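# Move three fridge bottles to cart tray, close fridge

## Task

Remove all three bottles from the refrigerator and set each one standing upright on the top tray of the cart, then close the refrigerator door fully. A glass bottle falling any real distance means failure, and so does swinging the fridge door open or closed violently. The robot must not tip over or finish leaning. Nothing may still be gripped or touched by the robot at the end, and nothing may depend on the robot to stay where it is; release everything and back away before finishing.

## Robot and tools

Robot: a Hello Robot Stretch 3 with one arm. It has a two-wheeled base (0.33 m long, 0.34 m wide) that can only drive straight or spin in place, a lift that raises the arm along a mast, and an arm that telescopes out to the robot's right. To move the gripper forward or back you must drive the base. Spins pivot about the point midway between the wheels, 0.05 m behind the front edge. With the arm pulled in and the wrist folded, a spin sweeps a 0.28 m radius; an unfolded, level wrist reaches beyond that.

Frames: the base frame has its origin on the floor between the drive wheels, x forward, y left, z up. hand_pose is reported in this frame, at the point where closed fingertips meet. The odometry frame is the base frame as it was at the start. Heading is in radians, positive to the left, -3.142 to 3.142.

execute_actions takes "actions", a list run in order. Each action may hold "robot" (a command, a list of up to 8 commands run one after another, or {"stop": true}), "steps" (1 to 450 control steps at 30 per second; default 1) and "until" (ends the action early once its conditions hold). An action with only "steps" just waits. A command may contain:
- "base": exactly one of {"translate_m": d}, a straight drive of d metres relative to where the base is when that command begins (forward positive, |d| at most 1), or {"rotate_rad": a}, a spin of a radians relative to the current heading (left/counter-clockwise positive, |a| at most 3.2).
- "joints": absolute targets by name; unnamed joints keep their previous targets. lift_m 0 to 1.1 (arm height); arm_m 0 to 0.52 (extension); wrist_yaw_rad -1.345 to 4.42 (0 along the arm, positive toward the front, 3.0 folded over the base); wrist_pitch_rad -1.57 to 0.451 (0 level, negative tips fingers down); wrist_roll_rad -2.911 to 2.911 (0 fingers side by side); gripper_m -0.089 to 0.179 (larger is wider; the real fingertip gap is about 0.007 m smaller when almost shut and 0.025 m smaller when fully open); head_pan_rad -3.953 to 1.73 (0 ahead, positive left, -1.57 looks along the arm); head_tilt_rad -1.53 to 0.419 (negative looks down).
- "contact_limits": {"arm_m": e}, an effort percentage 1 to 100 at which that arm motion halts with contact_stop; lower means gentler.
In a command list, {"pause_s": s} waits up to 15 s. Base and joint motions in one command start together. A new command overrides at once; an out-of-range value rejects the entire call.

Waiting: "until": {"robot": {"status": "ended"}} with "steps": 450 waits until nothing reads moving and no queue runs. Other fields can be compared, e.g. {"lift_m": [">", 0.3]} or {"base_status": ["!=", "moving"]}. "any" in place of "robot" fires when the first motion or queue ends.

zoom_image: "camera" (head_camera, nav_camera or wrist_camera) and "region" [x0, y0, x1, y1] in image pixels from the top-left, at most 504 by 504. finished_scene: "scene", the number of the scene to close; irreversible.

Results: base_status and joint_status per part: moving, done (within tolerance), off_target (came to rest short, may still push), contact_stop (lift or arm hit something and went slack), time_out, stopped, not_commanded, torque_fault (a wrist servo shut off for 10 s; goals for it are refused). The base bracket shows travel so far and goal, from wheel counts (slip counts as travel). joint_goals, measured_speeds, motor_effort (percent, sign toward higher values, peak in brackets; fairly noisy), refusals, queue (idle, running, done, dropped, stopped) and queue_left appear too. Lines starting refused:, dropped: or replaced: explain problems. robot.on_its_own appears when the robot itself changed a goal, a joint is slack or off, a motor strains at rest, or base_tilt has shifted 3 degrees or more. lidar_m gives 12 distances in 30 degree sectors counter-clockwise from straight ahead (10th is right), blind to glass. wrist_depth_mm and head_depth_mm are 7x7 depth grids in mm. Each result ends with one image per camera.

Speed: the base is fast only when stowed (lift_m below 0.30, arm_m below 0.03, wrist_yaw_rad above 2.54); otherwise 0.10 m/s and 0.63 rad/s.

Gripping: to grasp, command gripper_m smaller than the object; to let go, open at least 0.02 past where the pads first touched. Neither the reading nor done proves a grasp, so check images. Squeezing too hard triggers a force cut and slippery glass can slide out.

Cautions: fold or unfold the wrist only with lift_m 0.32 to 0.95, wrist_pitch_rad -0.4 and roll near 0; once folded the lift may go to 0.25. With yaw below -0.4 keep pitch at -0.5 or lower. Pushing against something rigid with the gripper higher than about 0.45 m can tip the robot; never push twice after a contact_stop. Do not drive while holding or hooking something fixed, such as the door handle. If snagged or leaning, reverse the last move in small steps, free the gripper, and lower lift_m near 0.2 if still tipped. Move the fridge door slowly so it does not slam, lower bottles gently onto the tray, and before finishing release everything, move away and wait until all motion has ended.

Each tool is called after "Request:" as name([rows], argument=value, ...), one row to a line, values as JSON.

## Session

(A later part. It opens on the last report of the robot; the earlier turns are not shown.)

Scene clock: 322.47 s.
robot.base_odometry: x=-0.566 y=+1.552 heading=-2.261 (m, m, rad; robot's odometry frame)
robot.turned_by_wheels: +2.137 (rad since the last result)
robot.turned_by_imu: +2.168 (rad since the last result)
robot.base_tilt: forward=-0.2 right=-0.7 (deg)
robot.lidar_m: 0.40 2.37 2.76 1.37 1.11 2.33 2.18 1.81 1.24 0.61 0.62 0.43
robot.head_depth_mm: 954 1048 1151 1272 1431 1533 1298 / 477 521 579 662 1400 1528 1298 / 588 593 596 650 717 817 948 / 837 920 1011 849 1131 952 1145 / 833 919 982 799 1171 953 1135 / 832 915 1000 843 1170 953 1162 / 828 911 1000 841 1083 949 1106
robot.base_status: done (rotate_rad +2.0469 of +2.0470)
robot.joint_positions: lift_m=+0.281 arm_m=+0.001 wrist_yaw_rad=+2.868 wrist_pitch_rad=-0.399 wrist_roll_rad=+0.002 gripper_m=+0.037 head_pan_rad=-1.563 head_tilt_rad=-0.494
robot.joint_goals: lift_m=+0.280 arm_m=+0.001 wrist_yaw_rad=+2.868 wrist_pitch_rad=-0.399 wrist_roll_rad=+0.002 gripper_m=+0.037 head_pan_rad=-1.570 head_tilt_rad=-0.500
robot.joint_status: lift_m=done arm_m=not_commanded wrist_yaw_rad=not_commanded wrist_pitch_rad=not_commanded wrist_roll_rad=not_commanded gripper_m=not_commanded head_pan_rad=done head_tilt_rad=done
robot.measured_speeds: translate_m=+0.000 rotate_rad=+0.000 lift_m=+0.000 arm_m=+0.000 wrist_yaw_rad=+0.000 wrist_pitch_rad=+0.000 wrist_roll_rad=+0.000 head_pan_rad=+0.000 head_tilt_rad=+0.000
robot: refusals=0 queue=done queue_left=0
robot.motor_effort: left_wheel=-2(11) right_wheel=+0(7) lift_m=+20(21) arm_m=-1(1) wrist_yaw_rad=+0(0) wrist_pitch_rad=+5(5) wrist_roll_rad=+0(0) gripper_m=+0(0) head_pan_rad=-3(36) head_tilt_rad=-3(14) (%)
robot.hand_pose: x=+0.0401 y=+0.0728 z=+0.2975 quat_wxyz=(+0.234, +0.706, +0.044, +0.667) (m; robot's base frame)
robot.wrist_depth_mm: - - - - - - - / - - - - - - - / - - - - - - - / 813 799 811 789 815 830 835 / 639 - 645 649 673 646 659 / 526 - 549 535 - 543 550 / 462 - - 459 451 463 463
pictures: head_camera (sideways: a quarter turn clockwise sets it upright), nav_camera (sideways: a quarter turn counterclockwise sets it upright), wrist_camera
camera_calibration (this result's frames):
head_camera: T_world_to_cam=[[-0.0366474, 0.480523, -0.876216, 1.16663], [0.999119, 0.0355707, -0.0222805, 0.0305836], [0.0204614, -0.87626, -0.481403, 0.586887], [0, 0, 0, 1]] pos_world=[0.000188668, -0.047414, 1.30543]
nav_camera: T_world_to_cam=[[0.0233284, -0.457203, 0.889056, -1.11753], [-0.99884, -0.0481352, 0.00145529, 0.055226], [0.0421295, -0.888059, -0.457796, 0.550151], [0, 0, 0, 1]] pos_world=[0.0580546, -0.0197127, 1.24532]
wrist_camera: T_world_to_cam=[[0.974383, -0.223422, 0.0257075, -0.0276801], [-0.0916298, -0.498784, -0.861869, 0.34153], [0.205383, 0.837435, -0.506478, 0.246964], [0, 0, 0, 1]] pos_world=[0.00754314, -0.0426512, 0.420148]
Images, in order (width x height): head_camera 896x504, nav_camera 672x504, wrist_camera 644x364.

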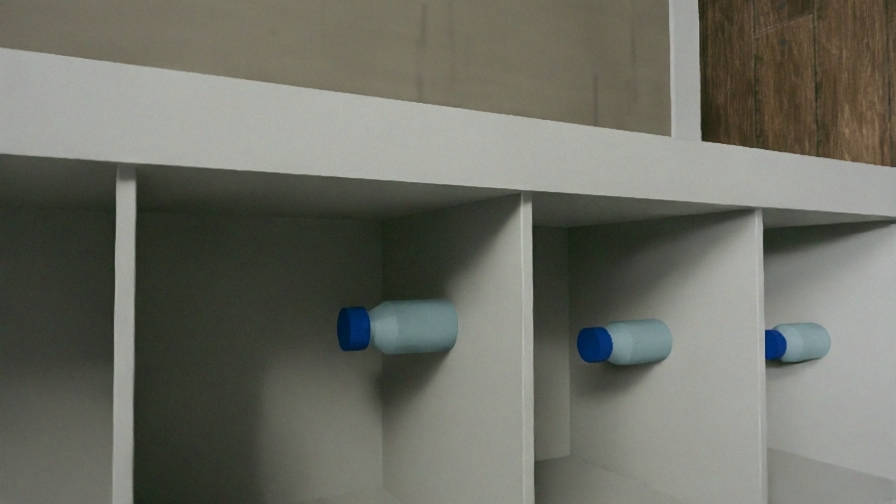

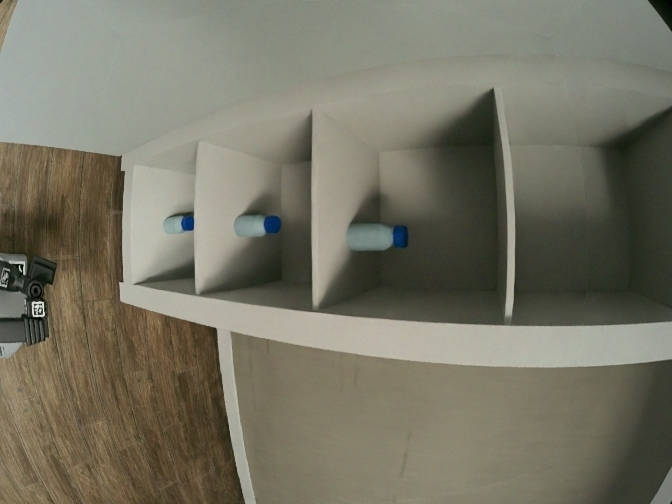

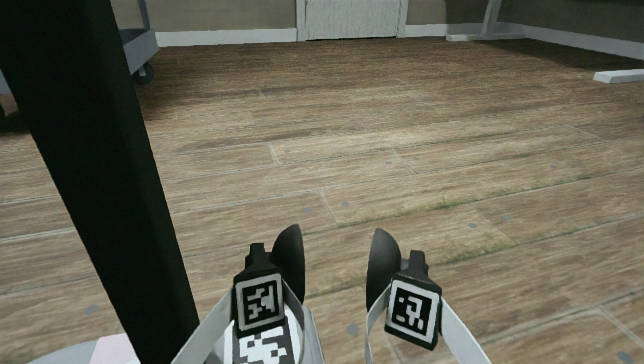

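Request:
execute_actions([
  {"robot": {"joints": {"lift_m": 0.93}}, "steps": 150, "until": {"robot": {"lift_m": [">", 0.33]}}},
  {"robot": {"joints": {"wrist_yaw_rad": 0.0, "wrist_pitch_rad": -0.4}}, "steps": 150, "until": {"robot": {"wrist_yaw_rad": ["<", 1.4]}}},
  {"robot": {"joints": {"gripper_m": 0.16, "head_tilt_rad": -0.6}}, "steps": 300, "until": {"robot": {"status": "ended"}}},
])

Scene clock: 449.10 s.
robot.base_odometry: x=-0.566 y=+1.552 heading=-2.261 (m, m, rad; robot's odometry frame)
robot.turned_by_wheels: +0.000 (rad since the last result)
robot.turned_by_imu: +0.001 (rad since the last result)
robot.base_tilt: forward=-0.2 right=-0.7 (deg)
robot.lidar_m: 0.40 2.36 2.75 1.38 1.12 2.33 2.19 1.81 1.23 0.61 0.62 0.43
robot.head_depth_mm: 949 1058 1193 1351 1540 - - / 477 528 600 1298 1522 - - / 512 599 611 695 755 - - / 845 934 993 776 1120 1086 1142 / 844 934 806 775 1018 1202 1142 / 840 929 989 779 1087 1215 1145 / 837 924 982 775 1048 979 1125
robot.base_status: done (rotate_rad +2.0469 of +2.0470)
robot.joint_positions: lift_m=+0.929 arm_m=+0.001 wrist_yaw_rad=+0.002 wrist_pitch_rad=-0.414 wrist_roll_rad=+0.002 gripper_m=+0.160 head_pan_rad=-1.563 head_tilt_rad=-0.593
robot.joint_goals: lift_m=+0.930 arm_m=+0.001 wrist_yaw_rad=+0.000 wrist_pitch_rad=-0.400 wrist_roll_rad=+0.002 gripper_m=+0.160 head_pan_rad=-1.570 head_tilt_rad=-0.600
robot.joint_status: lift_m=done arm_m=not_commanded wrist_yaw_rad=done wrist_pitch_rad=done wrist_roll_rad=not_commanded gripper_m=done head_pan_rad=done head_tilt_rad=done
robot.measured_speeds: translate_m=+0.000 rotate_rad=+0.000 lift_m=+0.000 arm_m=+0.000 wrist_yaw_rad=+0.000 wrist_pitch_rad=+0.000 wrist_roll_rad=+0.000 head_pan_rad=+0.000 head_tilt_rad=+0.000
robot: refusals=0 queue=done queue_left=0
robot.motor_effort: left_wheel=-2(2) right_wheel=+0(0) lift_m=+52(56) arm_m=-2(1) wrist_yaw_rad=-1(1) wrist_pitch_rad=+4(5) wrist_roll_rad=+0(0) gripper_m=+0(83) head_pan_rad=-3(3) head_tilt_rad=-3(12) (%)
robot.hand_pose: x=-0.0211 y=-0.3704 z=+0.9430 quat_wxyz=(+0.692, +0.146, -0.692, -0.145) (m; robot's base frame)
robot.wrist_depth_mm: 521 709 703 719 325 872 861 / 511 566 525 533 358 945 977 / 438 445 444 438 402 - - / 519 774 921 904 - - - / 518 732 780 778 - - - / 523 - 703 671 - - - / 567 669 893 629 - - -
pictures: head_camera (sideways: a quarter turn clockwise sets it upright), nav_camera (sideways: a quarter turn counterclockwise sets it upright), wrist_camera
camera_calibration (this result's frames):
head_camera: T_world_to_cam=[[-0.0372752, 0.564039, -0.824906, 1.09972], [0.999103, 0.0376185, -0.0194246, 0.026863], [0.0200755, -0.824891, -0.564936, 0.695572], [0, 0, 0, 1]] pos_world=[0.000189527, -0.0475267, 1.30064]
nav_camera: T_world_to_cam=[[0.0239665, -0.54209, 0.839979, -1.05353], [-0.99884, -0.0480826, -0.0025314, 0.0604162], [0.0417606, -0.838944, -0.542613, 0.660513], [0, 0, 0, 1]] pos_world=[0.0580122, -0.0140689, 1.2435]
wrist_camera: T_world_to_cam=[[-0.998404, -0.0506565, 0.0249833, -0.0606453], [-0.0476422, 0.517691, -0.85424, 1.0414], [0.0303392, -0.854067, -0.519278, 0.339484], [0, 0, 0, 1]] pos_world=[-0.0212335, -0.252253, 1.06741]
Images, in order (width x height): head_camera 896x504, nav_camera 672x504, wrist_camera 644x364.

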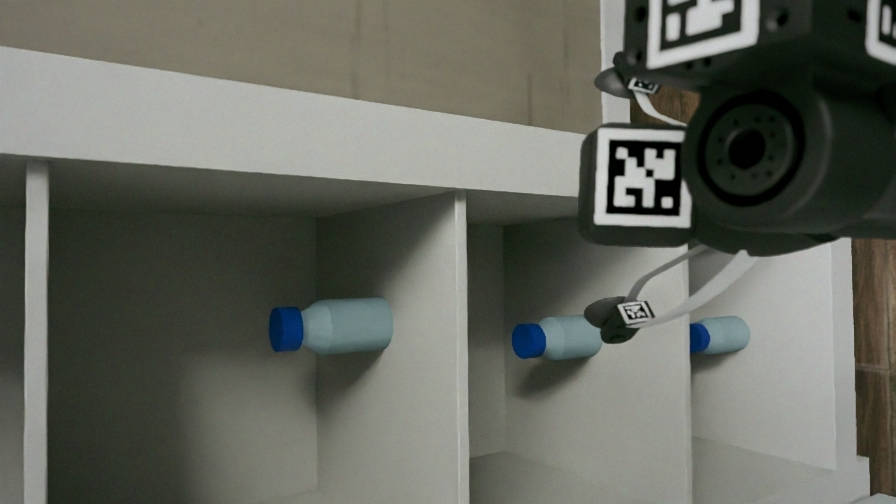

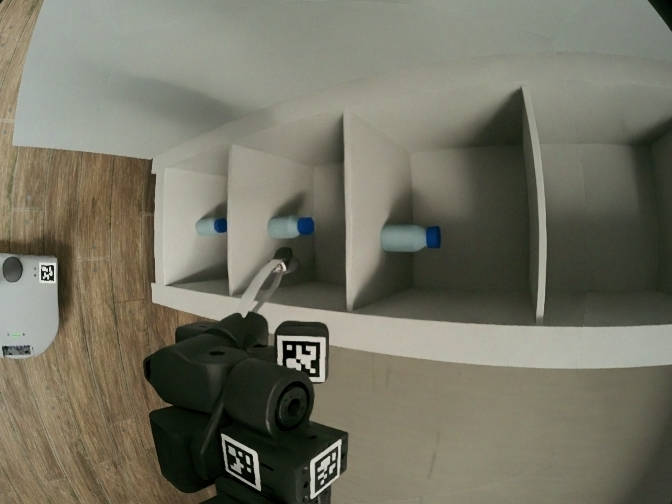

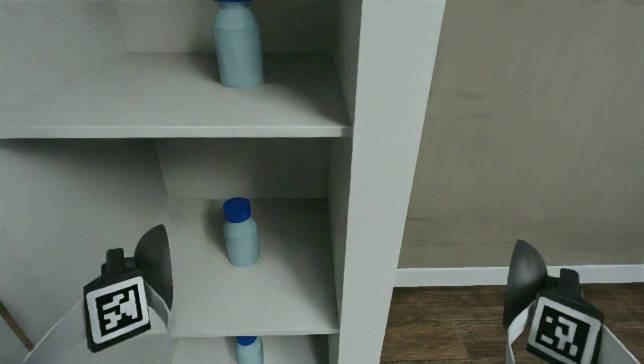

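Request:
zoom_image(camera="wrist_camera", region=[180, 0, 330, 110])

Request:
zoom_image(camera="wrist_camera", region=[180, 180, 330, 290])

Region (180, 0, 330, 110) of wrist_camera's 644x364 image, scaled by 3.360; it fills the top 370 rows of this view, and the rest is white.

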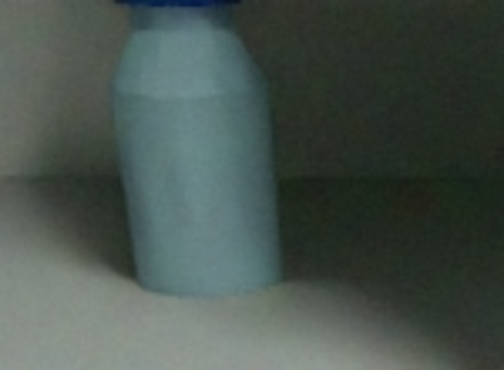

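Region (180, 180, 330, 290) of wrist_camera's 644x364 image, scaled by 3.360; it fills the top 370 rows of this view, and the rest is white.

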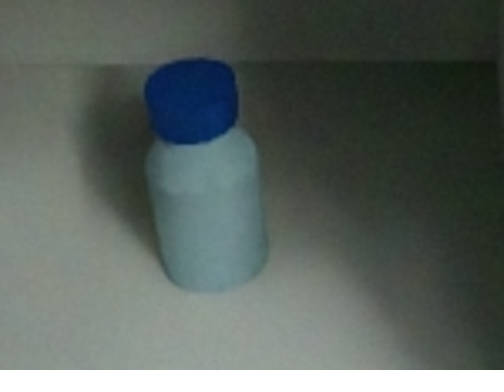

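Request:
execute_actions([
  {"robot": {"base": {"translate_m": 0.155}, "joints": {"lift_m": 0.985, "arm_m": 0.18, "head_tilt_rad": -0.55}}, "steps": 300, "until": {"robot": {"status": "ended"}}},
])

Scene clock: 511.30 s.
robot.base_odometry: x=-0.665 y=+1.433 heading=-2.261 (m, m, rad; robot's odometry frame)
robot.turned_by_wheels: +0.000 (rad since the last result)
robot.turned_by_imu: +0.001 (rad since the last result)
robot.base_tilt: forward=-0.2 right=-0.7 (deg)
robot.lidar_m: 0.25 0.25 2.77 2.62 1.33 2.50 2.34 1.79 0.64 0.73 0.38 0.26
robot.head_depth_mm: 604 643 646 - 747 922 1248 / 807 899 - - 945 934 1055 / 817 920 989 - 1095 992 1126 / 821 916 990 832 1046 989 1127 / 819 913 985 789 1124 956 1122 / 818 897 962 789 1014 904 1053 / 653 652 649 648 715 779 776
robot.base_status: done (translate_m +0.1550 of +0.1550)
robot.joint_positions: lift_m=+0.984 arm_m=+0.180 wrist_yaw_rad=+0.001 wrist_pitch_rad=-0.415 wrist_roll_rad=+0.002 gripper_m=+0.160 head_pan_rad=-1.563 head_tilt_rad=-0.557
robot.joint_goals: lift_m=+0.985 arm_m=+0.180 wrist_yaw_rad=+0.000 wrist_pitch_rad=-0.400 wrist_roll_rad=+0.002 gripper_m=+0.160 head_pan_rad=-1.570 head_tilt_rad=-0.550
robot.joint_status: lift_m=done arm_m=done wrist_yaw_rad=done wrist_pitch_rad=done wrist_roll_rad=not_commanded gripper_m=done head_pan_rad=done head_tilt_rad=done
robot.measured_speeds: translate_m=+0.000 rotate_rad=+0.000 lift_m=+0.000 arm_m=+0.000 wrist_yaw_rad=+0.000 wrist_pitch_rad=+0.000 wrist_roll_rad=+0.000 head_pan_rad=+0.000 head_tilt_rad=+0.000
robot: refusals=0 queue=done queue_left=0
robot.motor_effort: left_wheel=-2(3) right_wheel=+0(4) lift_m=+53(54) arm_m=+3(3) wrist_yaw_rad=-1(1) wrist_pitch_rad=+5(5) wrist_roll_rad=+0(0) gripper_m=+0(1) head_pan_rad=-2(3) head_tilt_rad=+3(7) (%)
robot.hand_pose: x=-0.0213 y=-0.5495 z=+0.9978 quat_wxyz=(+0.691, +0.146, -0.692, -0.146) (m; robot's base frame)
robot.wrist_depth_mm: 349 510 546 548 543 328 221 / 346 501 601 359 569 324 221 / 345 473 518 370 499 327 222 / 346 391 394 386 401 327 223 / 313 329 317 319 318 310 230 / 272 - 273 275 287 286 246 / 327 547 648 624 626 369 280
pictures: head_camera (sideways: a quarter turn clockwise sets it upright), nav_camera (sideways: a quarter turn counterclockwise sets it upright), wrist_camera
camera_calibration (this result's frames):
head_camera: T_world_to_cam=[[-0.0370513, 0.534274, -0.844499, 1.12527], [0.999109, 0.0369065, -0.0204856, 0.0282452], [0.0202226, -0.844505, -0.535165, 0.656839], [0, 0, 0, 1]] pos_world=[0.00018961, -0.0475401, 1.30238]
nav_camera: T_world_to_cam=[[0.0237387, -0.511801, 0.858776, -1.07804], [-0.99884, -0.0481467, -0.00108334, 0.0585311], [0.0419017, -0.857754, -0.51235, 0.621137], [0, 0, 0, 1]] pos_world=[0.0580277, -0.0161404, 1.2441]
wrist_camera: T_world_to_cam=[[-0.998453, -0.0496998, 0.0249286, -0.0707288], [-0.0471326, 0.518698, -0.853657, 1.18086], [0.0294962, -0.853512, -0.520238, 0.216181], [0, 0, 0, 1]] pos_world=[-0.0213389, -0.431512, 1.12228]
Images, in order (width x height): head_camera 896x504, nav_camera 672x504, wrist_camera 644x364.

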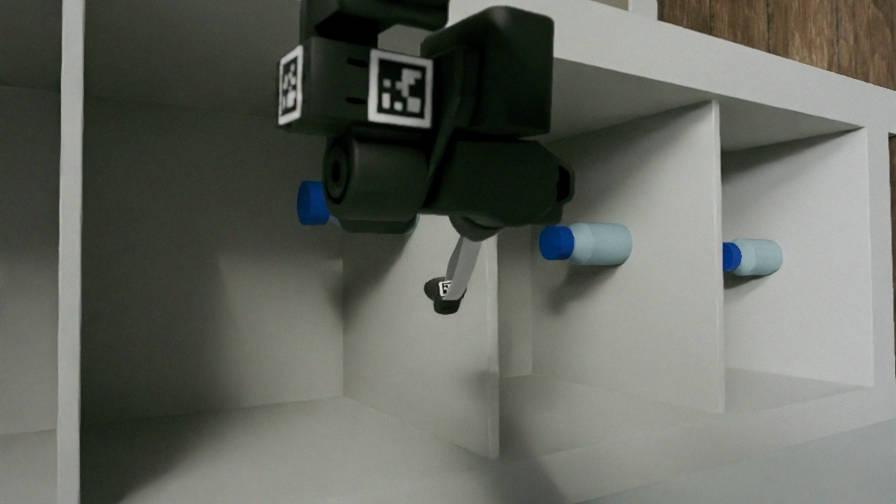

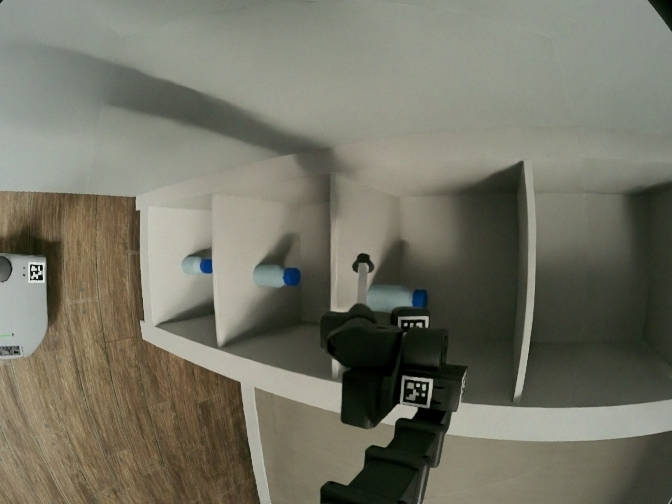

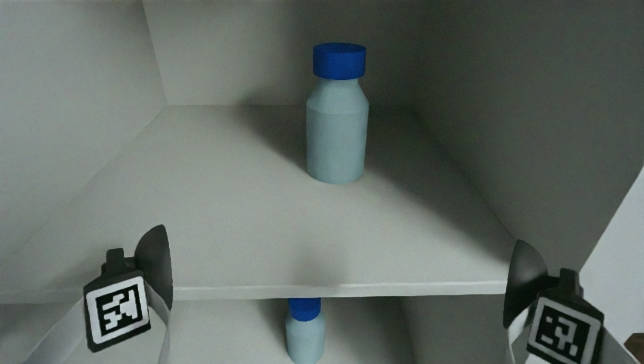

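Request:
zoom_image(camera="wrist_camera", region=[260, 30, 420, 200])

Region (260, 30, 420, 200) of wrist_camera's 644x364 image, scaled by 2.965; it fills the left 474 columns of this view, and the rest is white.

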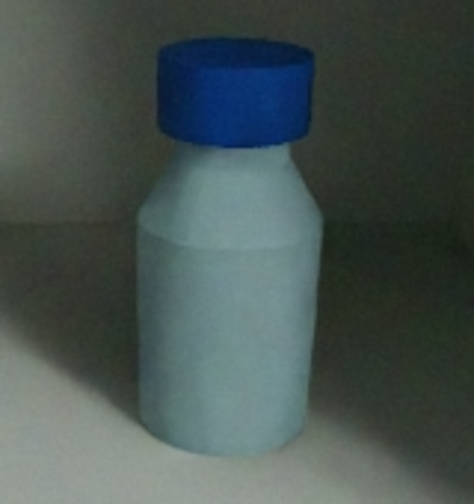

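Request:
execute_actions([
  {"robot": {"joints": {"lift_m": 0.967, "arm_m": 0.36}, "contact_limits": {"arm_m": 20}}, "steps": 300, "until": {"robot": {"status": "ended"}}},
])

Scene clock: 553.87 s.
robot.base_odometry: x=-0.665 y=+1.433 heading=-2.261 (m, m, rad; robot's odometry frame)
robot.turned_by_wheels: +0.000 (rad since the last result)
robot.turned_by_imu: +0.000 (rad since the last result)
robot.base_tilt: forward=-0.2 right=-0.7 (deg)
robot.lidar_m: 0.25 0.25 2.77 2.62 1.33 2.49 2.34 1.79 0.64 0.73 0.38 0.26
robot.head_depth_mm: 604 642 - 692 744 919 1249 / 807 889 - 793 945 932 1053 / 816 920 - 755 1132 988 1132 / 820 916 988 791 1056 957 1123 / 820 913 986 789 1129 956 1127 / 818 898 963 786 1013 906 1052 / 654 654 650 648 713 779 776
robot.base_status: done (translate_m +0.1550 of +0.1550)
robot.joint_positions: lift_m=+0.968 arm_m=+0.360 wrist_yaw_rad=+0.001 wrist_pitch_rad=-0.415 wrist_roll_rad=+0.002 gripper_m=+0.160 head_pan_rad=-1.563 head_tilt_rad=-0.557
robot.joint_goals: lift_m=+0.967 arm_m=+0.360 wrist_yaw_rad=+0.000 wrist_pitch_rad=-0.400 wrist_roll_rad=+0.002 gripper_m=+0.160 head_pan_rad=-1.570 head_tilt_rad=-0.550
robot.joint_status: lift_m=done arm_m=done wrist_yaw_rad=done wrist_pitch_rad=done wrist_roll_rad=not_commanded gripper_m=done head_pan_rad=done head_tilt_rad=done
robot.measured_speeds: translate_m=+0.000 rotate_rad=+0.000 lift_m=+0.000 arm_m=+0.000 wrist_yaw_rad=+0.000 wrist_pitch_rad=+0.000 wrist_roll_rad=+0.000 head_pan_rad=+0.000 head_tilt_rad=+0.000
robot: refusals=0 queue=done queue_left=0
robot.motor_effort: left_wheel=-2(2) right_wheel=+0(0) lift_m=+20(52) arm_m=+3(3) wrist_yaw_rad=-1(0) wrist_pitch_rad=+4(5) wrist_roll_rad=+0(0) gripper_m=+0(0) head_pan_rad=-3(3) head_tilt_rad=+3(3) (%)
robot.contact_limits: arm_m 20 (drawing in: default 34, maximum 55; extending or still: default 45, maximum 74)
robot.hand_pose: x=-0.0213 y=-0.7295 z=+0.9809 quat_wxyz=(+0.691, +0.146, -0.692, -0.146) (m; robot's base frame)
robot.wrist_depth_mm: 358 377 379 383 388 301 204 / 358 405 409 185 406 299 203 / 357 431 440 175 443 302 204 / 343 359 363 186 347 301 205 / 288 302 291 201 293 282 205 / 242 - 243 227 244 245 196 / 208 202 209 209 210 209 184
pictures: head_camera (sideways: a quarter turn clockwise sets it upright), nav_camera (sideways: a quarter turn counterclockwise sets it upright), wrist_camera
camera_calibration (this result's frames):
head_camera: T_world_to_cam=[[-0.0370506, 0.534196, -0.844548, 1.12533], [0.999109, 0.0369045, -0.0204883, 0.0282487], [0.0202229, -0.844555, -0.535087, 0.656738], [0, 0, 0, 1]] pos_world=[0.000189604, -0.04754, 1.30239]
nav_camera: T_world_to_cam=[[0.0237381, -0.511722, 0.858823, -1.0781], [-0.99884, -0.0481467, -0.00107959, 0.0585262], [0.0419019, -0.857801, -0.512271, 0.621034], [0, 0, 0, 1]] pos_world=[0.0580278, -0.0161458, 1.2441]
wrist_camera: T_world_to_cam=[[-0.998456, -0.0496362, 0.0249273, -0.0792216], [-0.0470991, 0.51872, -0.853646, 1.25985], [0.0294415, -0.853502, -0.520257, 0.0538111], [0, 0, 0, 1]] pos_world=[-0.0213457, -0.611514, 1.10544]
Images, in order (width x height): head_camera 896x504, nav_camera 672x504, wrist_camera 644x364.

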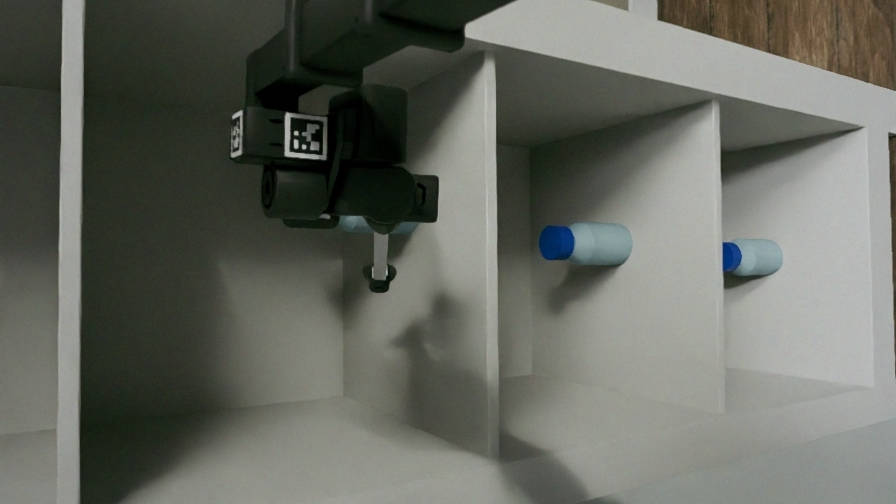

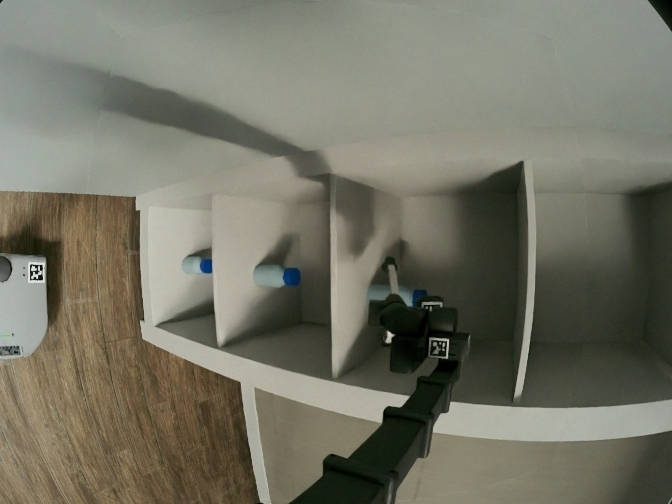

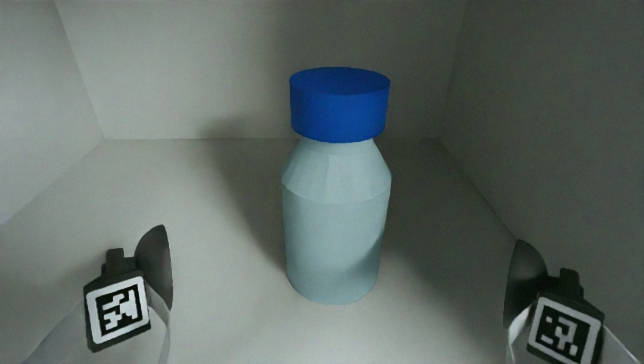

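Request:
zoom_image(camera="wrist_camera", region=[230, 50, 450, 320])

Region (230, 50, 450, 320) of wrist_camera's 644x364 image, scaled by 1.867; it fills the left 411 columns of this view, and the rest is white.

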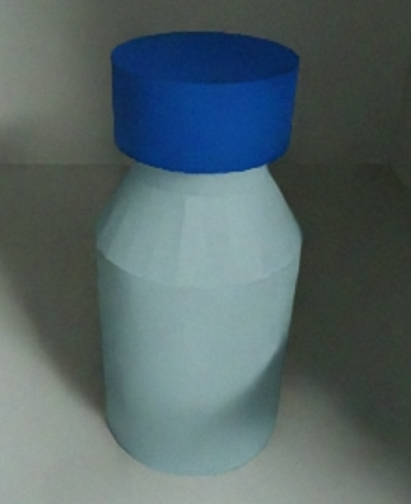

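Request:
execute_actions([
  {"robot": {"joints": {"arm_m": 0.427}, "contact_limits": {"arm_m": 20}}, "steps": 300, "until": {"robot": {"status": "ended"}}},
])

Scene clock: 580.33 s.
robot.base_odometry: x=-0.665 y=+1.433 heading=-2.261 (m, m, rad; robot's odometry frame)
robot.turned_by_wheels: +0.000 (rad since the last result)
robot.turned_by_imu: +0.000 (rad since the last result)
robot.base_tilt: forward=-0.2 right=-0.7 (deg)
robot.lidar_m: 0.25 0.25 2.78 2.62 1.32 2.49 2.34 1.79 0.64 0.73 0.38 0.26
robot.head_depth_mm: 602 643 - 694 744 917 1246 / 807 887 891 794 944 934 1051 / 815 907 - 792 1134 992 1127 / 825 916 987 790 1055 961 1129 / 820 911 987 789 1127 960 1120 / 818 897 965 785 1013 903 1052 / 655 652 649 649 714 779 773
robot.base_status: done (translate_m +0.1550 of +0.1550)
robot.joint_positions: lift_m=+0.968 arm_m=+0.427 wrist_yaw_rad=+0.001 wrist_pitch_rad=-0.415 wrist_roll_rad=+0.002 gripper_m=+0.160 head_pan_rad=-1.563 head_tilt_rad=-0.557
robot.joint_goals: lift_m=+0.967 arm_m=+0.427 wrist_yaw_rad=+0.000 wrist_pitch_rad=-0.400 wrist_roll_rad=+0.002 gripper_m=+0.160 head_pan_rad=-1.570 head_tilt_rad=-0.550
robot.joint_status: lift_m=done arm_m=done wrist_yaw_rad=done wrist_pitch_rad=done wrist_roll_rad=not_commanded gripper_m=done head_pan_rad=done head_tilt_rad=done
robot.measured_speeds: translate_m=+0.000 rotate_rad=+0.000 lift_m=+0.000 arm_m=+0.000 wrist_yaw_rad=+0.000 wrist_pitch_rad=+0.000 wrist_roll_rad=+0.000 head_pan_rad=+0.000 head_tilt_rad=+0.000
robot: refusals=0 queue=done queue_left=0
robot.motor_effort: left_wheel=-2(2) right_wheel=+0(0) lift_m=+21(21) arm_m=+3(4) wrist_yaw_rad=-1(0) wrist_pitch_rad=+5(4) wrist_roll_rad=+0(0) gripper_m=+0(0) head_pan_rad=-3(3) head_tilt_rad=+3(3) (%)
robot.contact_limits: arm_m 20 (drawing in: default 34, maximum 55; extending or still: default 45, maximum 74)
robot.hand_pose: x=-0.0213 y=-0.7965 z=+0.9809 quat_wxyz=(+0.691, +0.146, -0.692, -0.146) (m; robot's base frame)
robot.wrist_depth_mm: 316 314 321 321 324 289 198 / 337 341 345 346 349 291 197 / 353 372 374 124 368 290 198 / 340 362 358 108 336 294 199 / 286 301 291 127 281 280 198 / 240 - 242 127 230 245 189 / 207 203 208 141 204 210 179
pictures: head_camera (sideways: a quarter turn clockwise sets it upright), nav_camera (sideways: a quarter turn counterclockwise sets it upright), wrist_camera
camera_calibration (this result's frames):
head_camera: T_world_to_cam=[[-0.0370506, 0.534181, -0.844558, 1.12535], [0.999109, 0.0369043, -0.0204888, 0.0282494], [0.020223, -0.844564, -0.535072, 0.656718], [0, 0, 0, 1]] pos_world=[0.00018961, -0.04754, 1.30239]
nav_camera: T_world_to_cam=[[0.023738, -0.511707, 0.858832, -1.07811], [-0.99884, -0.0481468, -0.00107887, 0.0585252], [0.0419021, -0.85781, -0.512256, 0.621014], [0, 0, 0, 1]] pos_world=[0.0580278, -0.0161468, 1.2441]
wrist_camera: T_world_to_cam=[[-0.998456, -0.0496362, 0.0249275, -0.0825474], [-0.0470992, 0.51872, -0.853646, 1.29461], [0.0294414, -0.853502, -0.520257, -0.00337324], [0, 0, 0, 1]] pos_world=[-0.0213457, -0.678514, 1.10544]
Images, in order (width x height): head_camera 896x504, nav_camera 672x504, wrist_camera 644x364.

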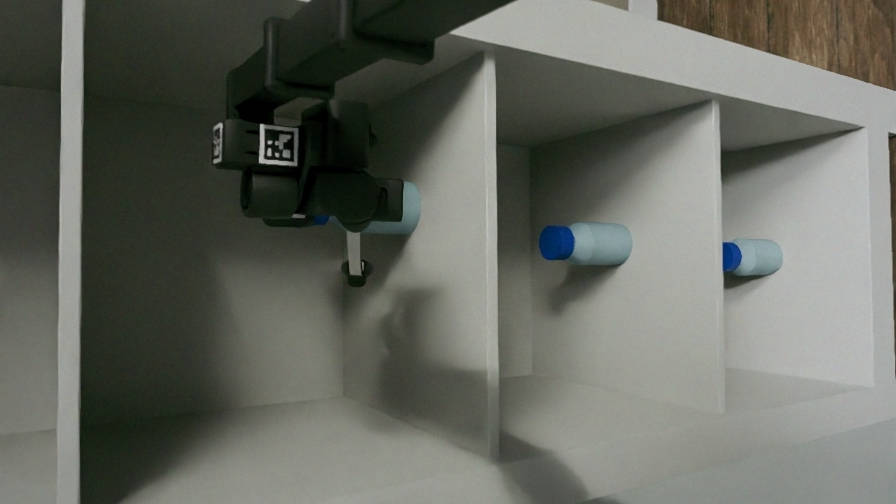

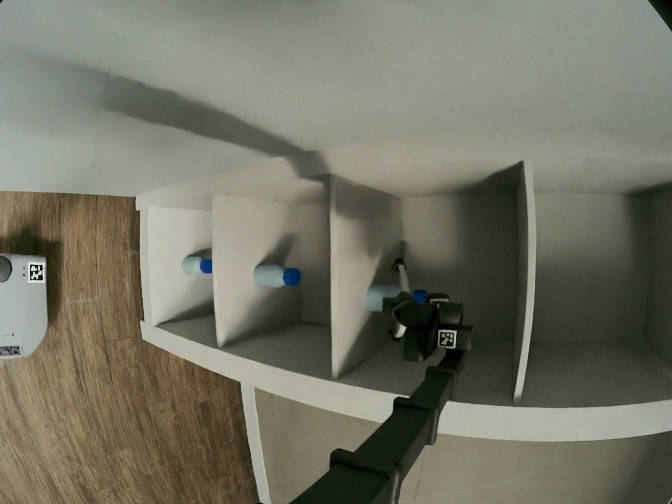

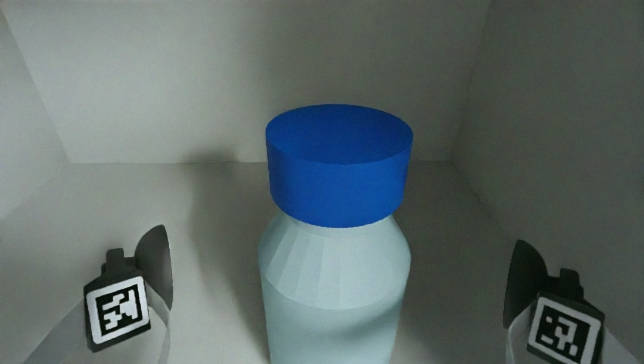

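Request:
execute_actions([
  {"robot": {"joints": {"gripper_m": 0.045}}, "steps": 90, "until": {"robot": {"status": "ended"}}},
])

Scene clock: 602.10 s.
robot.base_odometry: x=-0.665 y=+1.433 heading=-2.261 (m, m, rad; robot's odometry frame)
robot.turned_by_wheels: +0.000 (rad since the last result)
robot.turned_by_imu: +0.000 (rad since the last result)
robot.base_tilt: forward=-0.2 right=-0.7 (deg)
robot.lidar_m: 0.25 0.25 2.77 2.63 1.33 2.49 2.34 1.79 0.64 0.73 0.38 0.26
robot.head_depth_mm: 604 644 - 695 741 919 1249 / 804 883 933 794 945 932 1052 / 815 906 - 793 1134 990 1124 / 821 913 987 788 1057 962 1130 / 821 916 989 788 1129 959 1124 / 819 900 967 789 1013 903 1052 / 654 652 650 649 714 778 774
robot.base_status: done (translate_m +0.1550 of +0.1550)
robot.joint_positions: lift_m=+0.968 arm_m=+0.427 wrist_yaw_rad=+0.002 wrist_pitch_rad=-0.418 wrist_roll_rad=+0.002 gripper_m=+0.046 head_pan_rad=-1.563 head_tilt_rad=-0.557
robot.joint_goals: lift_m=+0.967 arm_m=+0.427 wrist_yaw_rad=+0.000 wrist_pitch_rad=-0.400 wrist_roll_rad=+0.002 gripper_m=+0.045 head_pan_rad=-1.570 head_tilt_rad=-0.550
robot.joint_status: lift_m=done arm_m=done wrist_yaw_rad=done wrist_pitch_rad=done wrist_roll_rad=not_commanded gripper_m=done head_pan_rad=done head_tilt_rad=done
robot.measured_speeds: translate_m=+0.000 rotate_rad=+0.000 lift_m=+0.000 arm_m=+0.000 wrist_yaw_rad=+0.000 wrist_pitch_rad=+0.000 wrist_roll_rad=+0.000 head_pan_rad=+0.000 head_tilt_rad=+0.000
robot: refusals=0 queue=done queue_left=0
robot.motor_effort: left_wheel=+0(2) right_wheel=-1(0) lift_m=+21(21) arm_m=+2(3) wrist_yaw_rad=-1(1) wrist_pitch_rad=+5(6) wrist_roll_rad=+0(0) gripper_m=-11(86) head_pan_rad=-3(3) head_tilt_rad=+3(2) (%)
robot.contact_limits: arm_m 20 (drawing in: default 34, maximum 55; extending or still: default 45, maximum 74)
robot.hand_pose: x=-0.0211 y=-0.7962 z=+0.9802 quat_wxyz=(+0.691, +0.147, -0.692, -0.147) (m; robot's base frame)
robot.wrist_depth_mm: 313 316 319 320 323 292 197 / 339 345 341 346 350 295 198 / 355 375 375 120 368 293 199 / 336 355 359 106 329 294 199 / 284 289 299 125 280 275 198 / 239 240 - 126 131 245 199 / 206 206 201 139 197 210 198
pictures: head_camera (sideways: a quarter turn clockwise sets it upright), nav_camera (sideways: a quarter turn counterclockwise sets it upright), wrist_camera
camera_calibration (this result's frames):
head_camera: T_world_to_cam=[[-0.0370504, 0.534181, -0.844558, 1.12535], [0.999109, 0.0369039, -0.0204888, 0.0282494], [0.0202227, -0.844564, -0.535072, 0.656718], [0, 0, 0, 1]] pos_world=[0.000189593, -0.04754, 1.30239]
nav_camera: T_world_to_cam=[[0.0237378, -0.511707, 0.858832, -1.07811], [-0.99884, -0.0481464, -0.00107887, 0.0585252], [0.0419018, -0.85781, -0.512256, 0.621014], [0, 0, 0, 1]] pos_world=[0.0580278, -0.0161468, 1.2441]
wrist_camera: T_world_to_cam=[[-0.998404, -0.0507531, 0.0247779, -0.0830227], [-0.0476444, 0.521267, -0.852062, 1.29432], [0.0303289, -0.851883, -0.522854, 0.000369504], [0, 0, 0, 1]] pos_world=[-0.0212344, -0.678585, 1.10509]
Images, in order (width x height): head_camera 896x504, nav_camera 672x504, wrist_camera 644x364.

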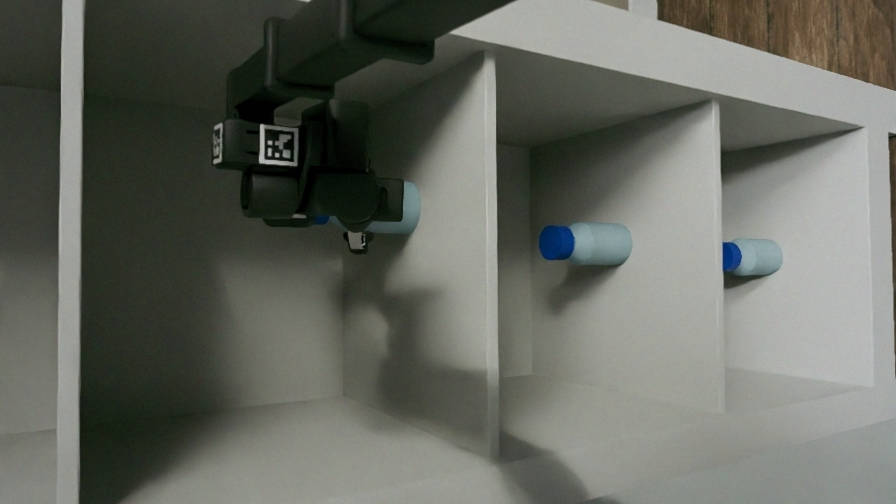

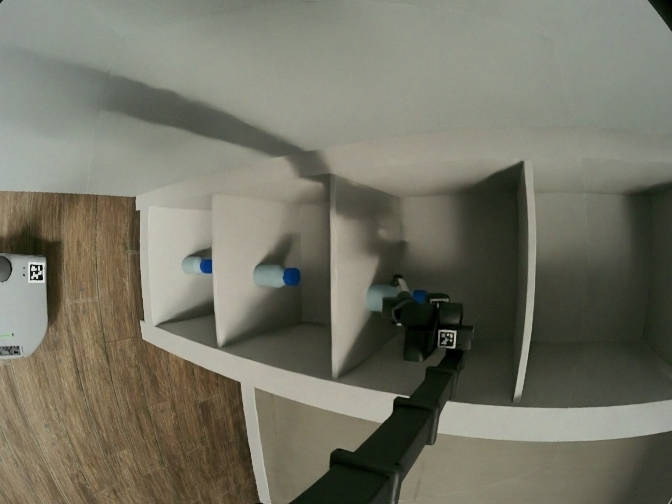

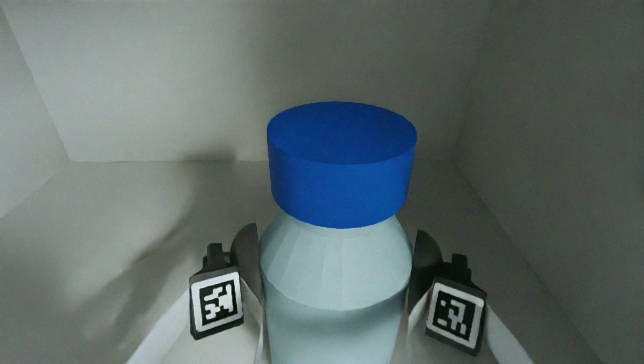

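Request:
execute_actions([
  {"robot": {"joints": {"gripper_m": 0.015}}, "steps": 60, "until": {"robot": {"status": "ended"}}},
])

Scene clock: 618.13 s.
robot.base_odometry: x=-0.665 y=+1.433 heading=-2.261 (m, m, rad; robot's odometry frame)
robot.turned_by_wheels: +0.000 (rad since the last result)
robot.turned_by_imu: +0.000 (rad since the last result)
robot.base_tilt: forward=-0.2 right=-0.6 (deg)
robot.lidar_m: 0.24 0.25 2.78 2.62 1.33 2.49 2.35 1.79 0.64 0.73 0.38 0.26
robot.head_depth_mm: 602 644 - 694 743 917 1248 / 807 886 931 793 941 931 1050 / 817 911 - 790 1129 992 1128 / 822 917 985 789 1057 963 1130 / 820 911 985 790 1131 958 1122 / 814 898 965 787 1015 900 1053 / 654 653 652 649 714 778 774
robot.base_status: done (translate_m +0.1550 of +0.1550)
robot.joint_positions: lift_m=+0.968 arm_m=+0.427 wrist_yaw_rad=+0.002 wrist_pitch_rad=-0.423 wrist_roll_rad=+0.002 gripper_m=+0.016 head_pan_rad=-1.563 head_tilt_rad=-0.557
robot.joint_goals: lift_m=+0.967 arm_m=+0.427 wrist_yaw_rad=+0.000 wrist_pitch_rad=-0.400 wrist_roll_rad=+0.002 gripper_m=+0.015 head_pan_rad=-1.570 head_tilt_rad=-0.550
robot.joint_status: lift_m=done arm_m=done wrist_yaw_rad=done wrist_pitch_rad=done wrist_roll_rad=not_commanded gripper_m=done head_pan_rad=done head_tilt_rad=done
robot.measured_speeds: translate_m=+0.000 rotate_rad=+0.000 lift_m=+0.000 arm_m=+0.000 wrist_yaw_rad=+0.000 wrist_pitch_rad=+0.000 wrist_roll_rad=+0.000 head_pan_rad=+0.000 head_tilt_rad=+0.000
robot: refusals=0 queue=done queue_left=0
robot.motor_effort: left_wheel=-1(1) right_wheel=-1(1) lift_m=+21(21) arm_m=+2(1) wrist_yaw_rad=-1(1) wrist_pitch_rad=+7(7) wrist_roll_rad=+0(0) gripper_m=-21(95) head_pan_rad=-3(3) head_tilt_rad=+2(3) (%)
robot.contact_limits: arm_m 20 (drawing in: default 34, maximum 55; extending or still: default 45, maximum 74)
robot.hand_pose: x=-0.0211 y=-0.7955 z=+0.9790 quat_wxyz=(+0.691, +0.149, -0.692, -0.148) (m; robot's base frame)
robot.wrist_depth_mm: 313 315 319 323 324 289 197 / 338 343 341 347 348 292 200 / 357 371 374 118 370 289 199 / 336 349 355 105 326 293 198 / 283 283 298 124 155 274 199 / 239 239 147 124 129 244 198 / 206 204 200 136 196 208 197
pictures: head_camera (sideways: a quarter turn clockwise sets it upright), nav_camera (sideways: a quarter turn counterclockwise sets it upright), wrist_camera
camera_calibration (this result's frames):
head_camera: T_world_to_cam=[[-0.0370504, 0.534181, -0.844558, 1.12535], [0.999109, 0.036904, -0.0204888, 0.0282494], [0.0202228, -0.844564, -0.535072, 0.656718], [0, 0, 0, 1]] pos_world=[0.000189598, -0.04754, 1.30239]
nav_camera: T_world_to_cam=[[0.0237379, -0.511707, 0.858832, -1.07811], [-0.99884, -0.0481466, -0.00107887, 0.0585253], [0.0419019, -0.85781, -0.512256, 0.621015], [0, 0, 0, 1]] pos_world=[0.0580278, -0.0161468, 1.2441]
wrist_camera: T_world_to_cam=[[-0.998404, -0.0508734, 0.0245277, -0.0828142], [-0.047649, 0.525604, -0.849394, 1.29383], [0.0303197, -0.849207, -0.527189, 0.00668211], [0, 0, 0, 1]] pos_world=[-0.021235, -0.67858, 1.10452]
Images, in order (width x height): head_camera 896x504, nav_camera 672x504, wrist_camera 644x364.

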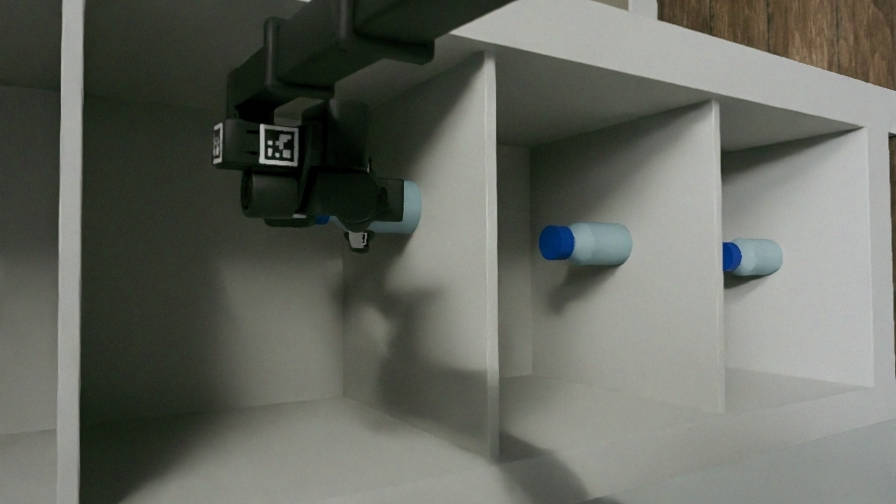

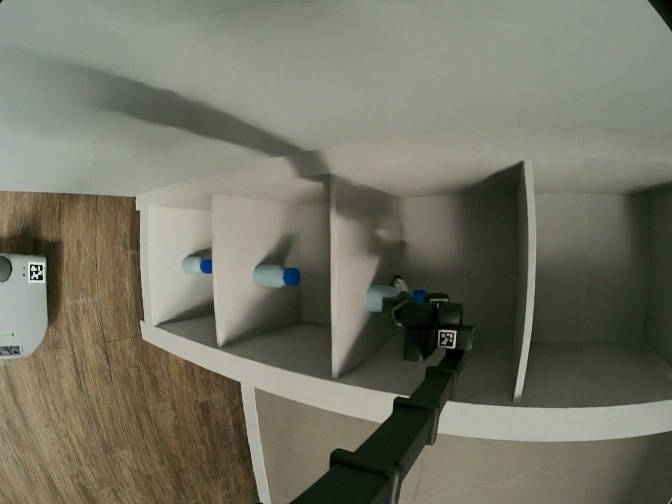

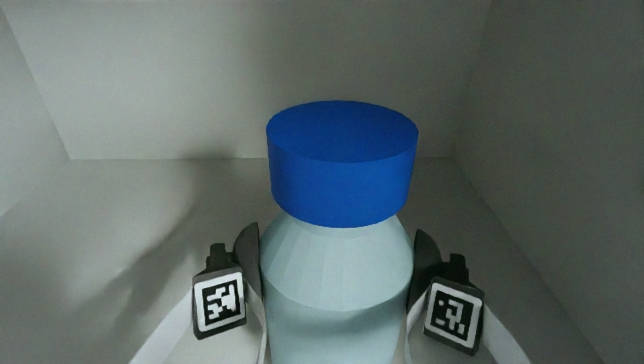

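Request:
execute_actions([
  {"robot": {"joints": {"lift_m": 0.99}}, "steps": 90, "until": {"robot": {"status": "ended"}}},
  {"steps": 10},
])

Scene clock: 628.80 s.
robot.base_odometry: x=-0.665 y=+1.433 heading=-2.261 (m, m, rad; robot's odometry frame)
robot.turned_by_wheels: +0.000 (rad since the last result)
robot.turned_by_imu: +0.000 (rad since the last result)
robot.base_tilt: forward=-0.2 right=-0.6 (deg)
robot.lidar_m: 0.24 0.25 2.77 2.62 1.33 2.49 2.34 1.79 0.64 0.73 0.38 0.26
robot.head_depth_mm: 603 644 - 678 744 917 1249 / 806 884 893 795 942 934 1052 / 823 906 - 788 1129 990 1126 / 823 918 986 791 1062 962 1129 / 819 911 986 788 1125 956 1121 / 819 898 966 785 1017 906 1052 / 653 652 648 648 714 778 776
robot.base_status: done (translate_m +0.1550 of +0.1550)
robot.joint_positions: lift_m=+0.989 arm_m=+0.427 wrist_yaw_rad=+0.002 wrist_pitch_rad=-0.457 wrist_roll_rad=+0.002 gripper_m=+0.019 head_pan_rad=-1.563 head_tilt_rad=-0.557
robot.joint_goals: lift_m=+0.990 arm_m=+0.427 wrist_yaw_rad=+0.000 wrist_pitch_rad=-0.400 wrist_roll_rad=+0.002 gripper_m=+0.018 head_pan_rad=-1.570 head_tilt_rad=-0.550
robot.joint_status: lift_m=done arm_m=done wrist_yaw_rad=done wrist_pitch_rad=done wrist_roll_rad=not_commanded gripper_m=done head_pan_rad=done head_tilt_rad=done
robot.measured_speeds: translate_m=+0.000 rotate_rad=+0.000 lift_m=+0.000 arm_m=+0.000 wrist_yaw_rad=+0.000 wrist_pitch_rad=+0.000 wrist_roll_rad=+0.000 head_pan_rad=+0.000 head_tilt_rad=+0.000
robot: refusals=0 queue=done queue_left=0
robot.motor_effort: left_wheel=-1(0) right_wheel=+0(1) lift_m=+57(60) arm_m=+2(2) wrist_yaw_rad=-1(2) wrist_pitch_rad=+17(18) wrist_roll_rad=+0(0) gripper_m=-20(21) head_pan_rad=-3(3) head_tilt_rad=+2(3) (%)
robot.contact_limits: arm_m 20 (drawing in: default 34, maximum 55; extending or still: default 45, maximum 74)
robot.hand_pose: x=-0.0211 y=-0.7911 z=+0.9932 quat_wxyz=(+0.688, +0.161, -0.689, -0.160) (m; robot's base frame)
robot.wrist_depth_mm: 315 317 319 322 326 292 198 / 337 343 348 354 352 293 199 / 356 378 382 120 373 292 198 / 350 362 366 108 340 294 199 / 297 299 312 124 292 282 199 / 251 252 146 125 129 256 200 / 219 219 215 135 210 221 199
pictures: head_camera (sideways: a quarter turn clockwise sets it upright), nav_camera (sideways: a quarter turn counterclockwise sets it upright), wrist_camera
camera_calibration (this result's frames):
head_camera: T_world_to_cam=[[-0.0370506, 0.534181, -0.844558, 1.12535], [0.999109, 0.0369043, -0.0204888, 0.0282494], [0.020223, -0.844564, -0.535072, 0.656718], [0, 0, 0, 1]] pos_world=[0.00018961, -0.04754, 1.30239]
nav_camera: T_world_to_cam=[[0.023738, -0.511707, 0.858832, -1.07811], [-0.99884, -0.0481468, -0.00107887, 0.0585252], [0.0419021, -0.85781, -0.512256, 0.621014], [0, 0, 0, 1]] pos_world=[0.0580278, -0.0161468, 1.2441]
wrist_camera: T_world_to_cam=[[-0.998403, -0.0516782, 0.022843, -0.0819068], [-0.0477042, 0.554339, -0.830923, 1.30787], [0.0302779, -0.830685, -0.555918, 0.0611299], [0, 0, 0, 1]] pos_world=[-0.0212358, -0.678458, 1.1226]
Images, in order (width x height): head_camera 896x504, nav_camera 672x504, wrist_camera 644x364.

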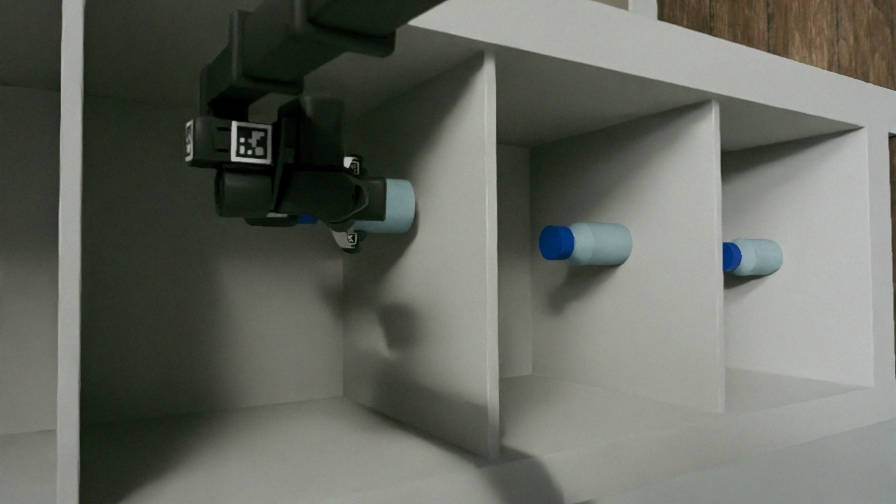

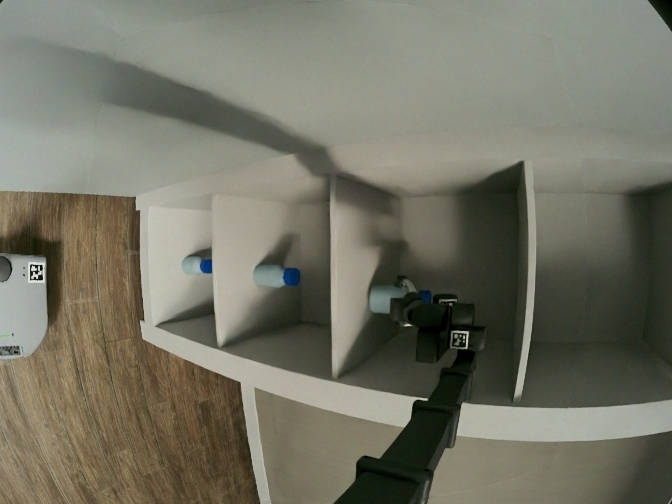

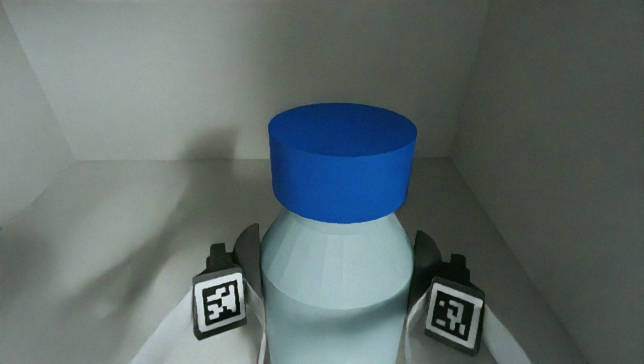

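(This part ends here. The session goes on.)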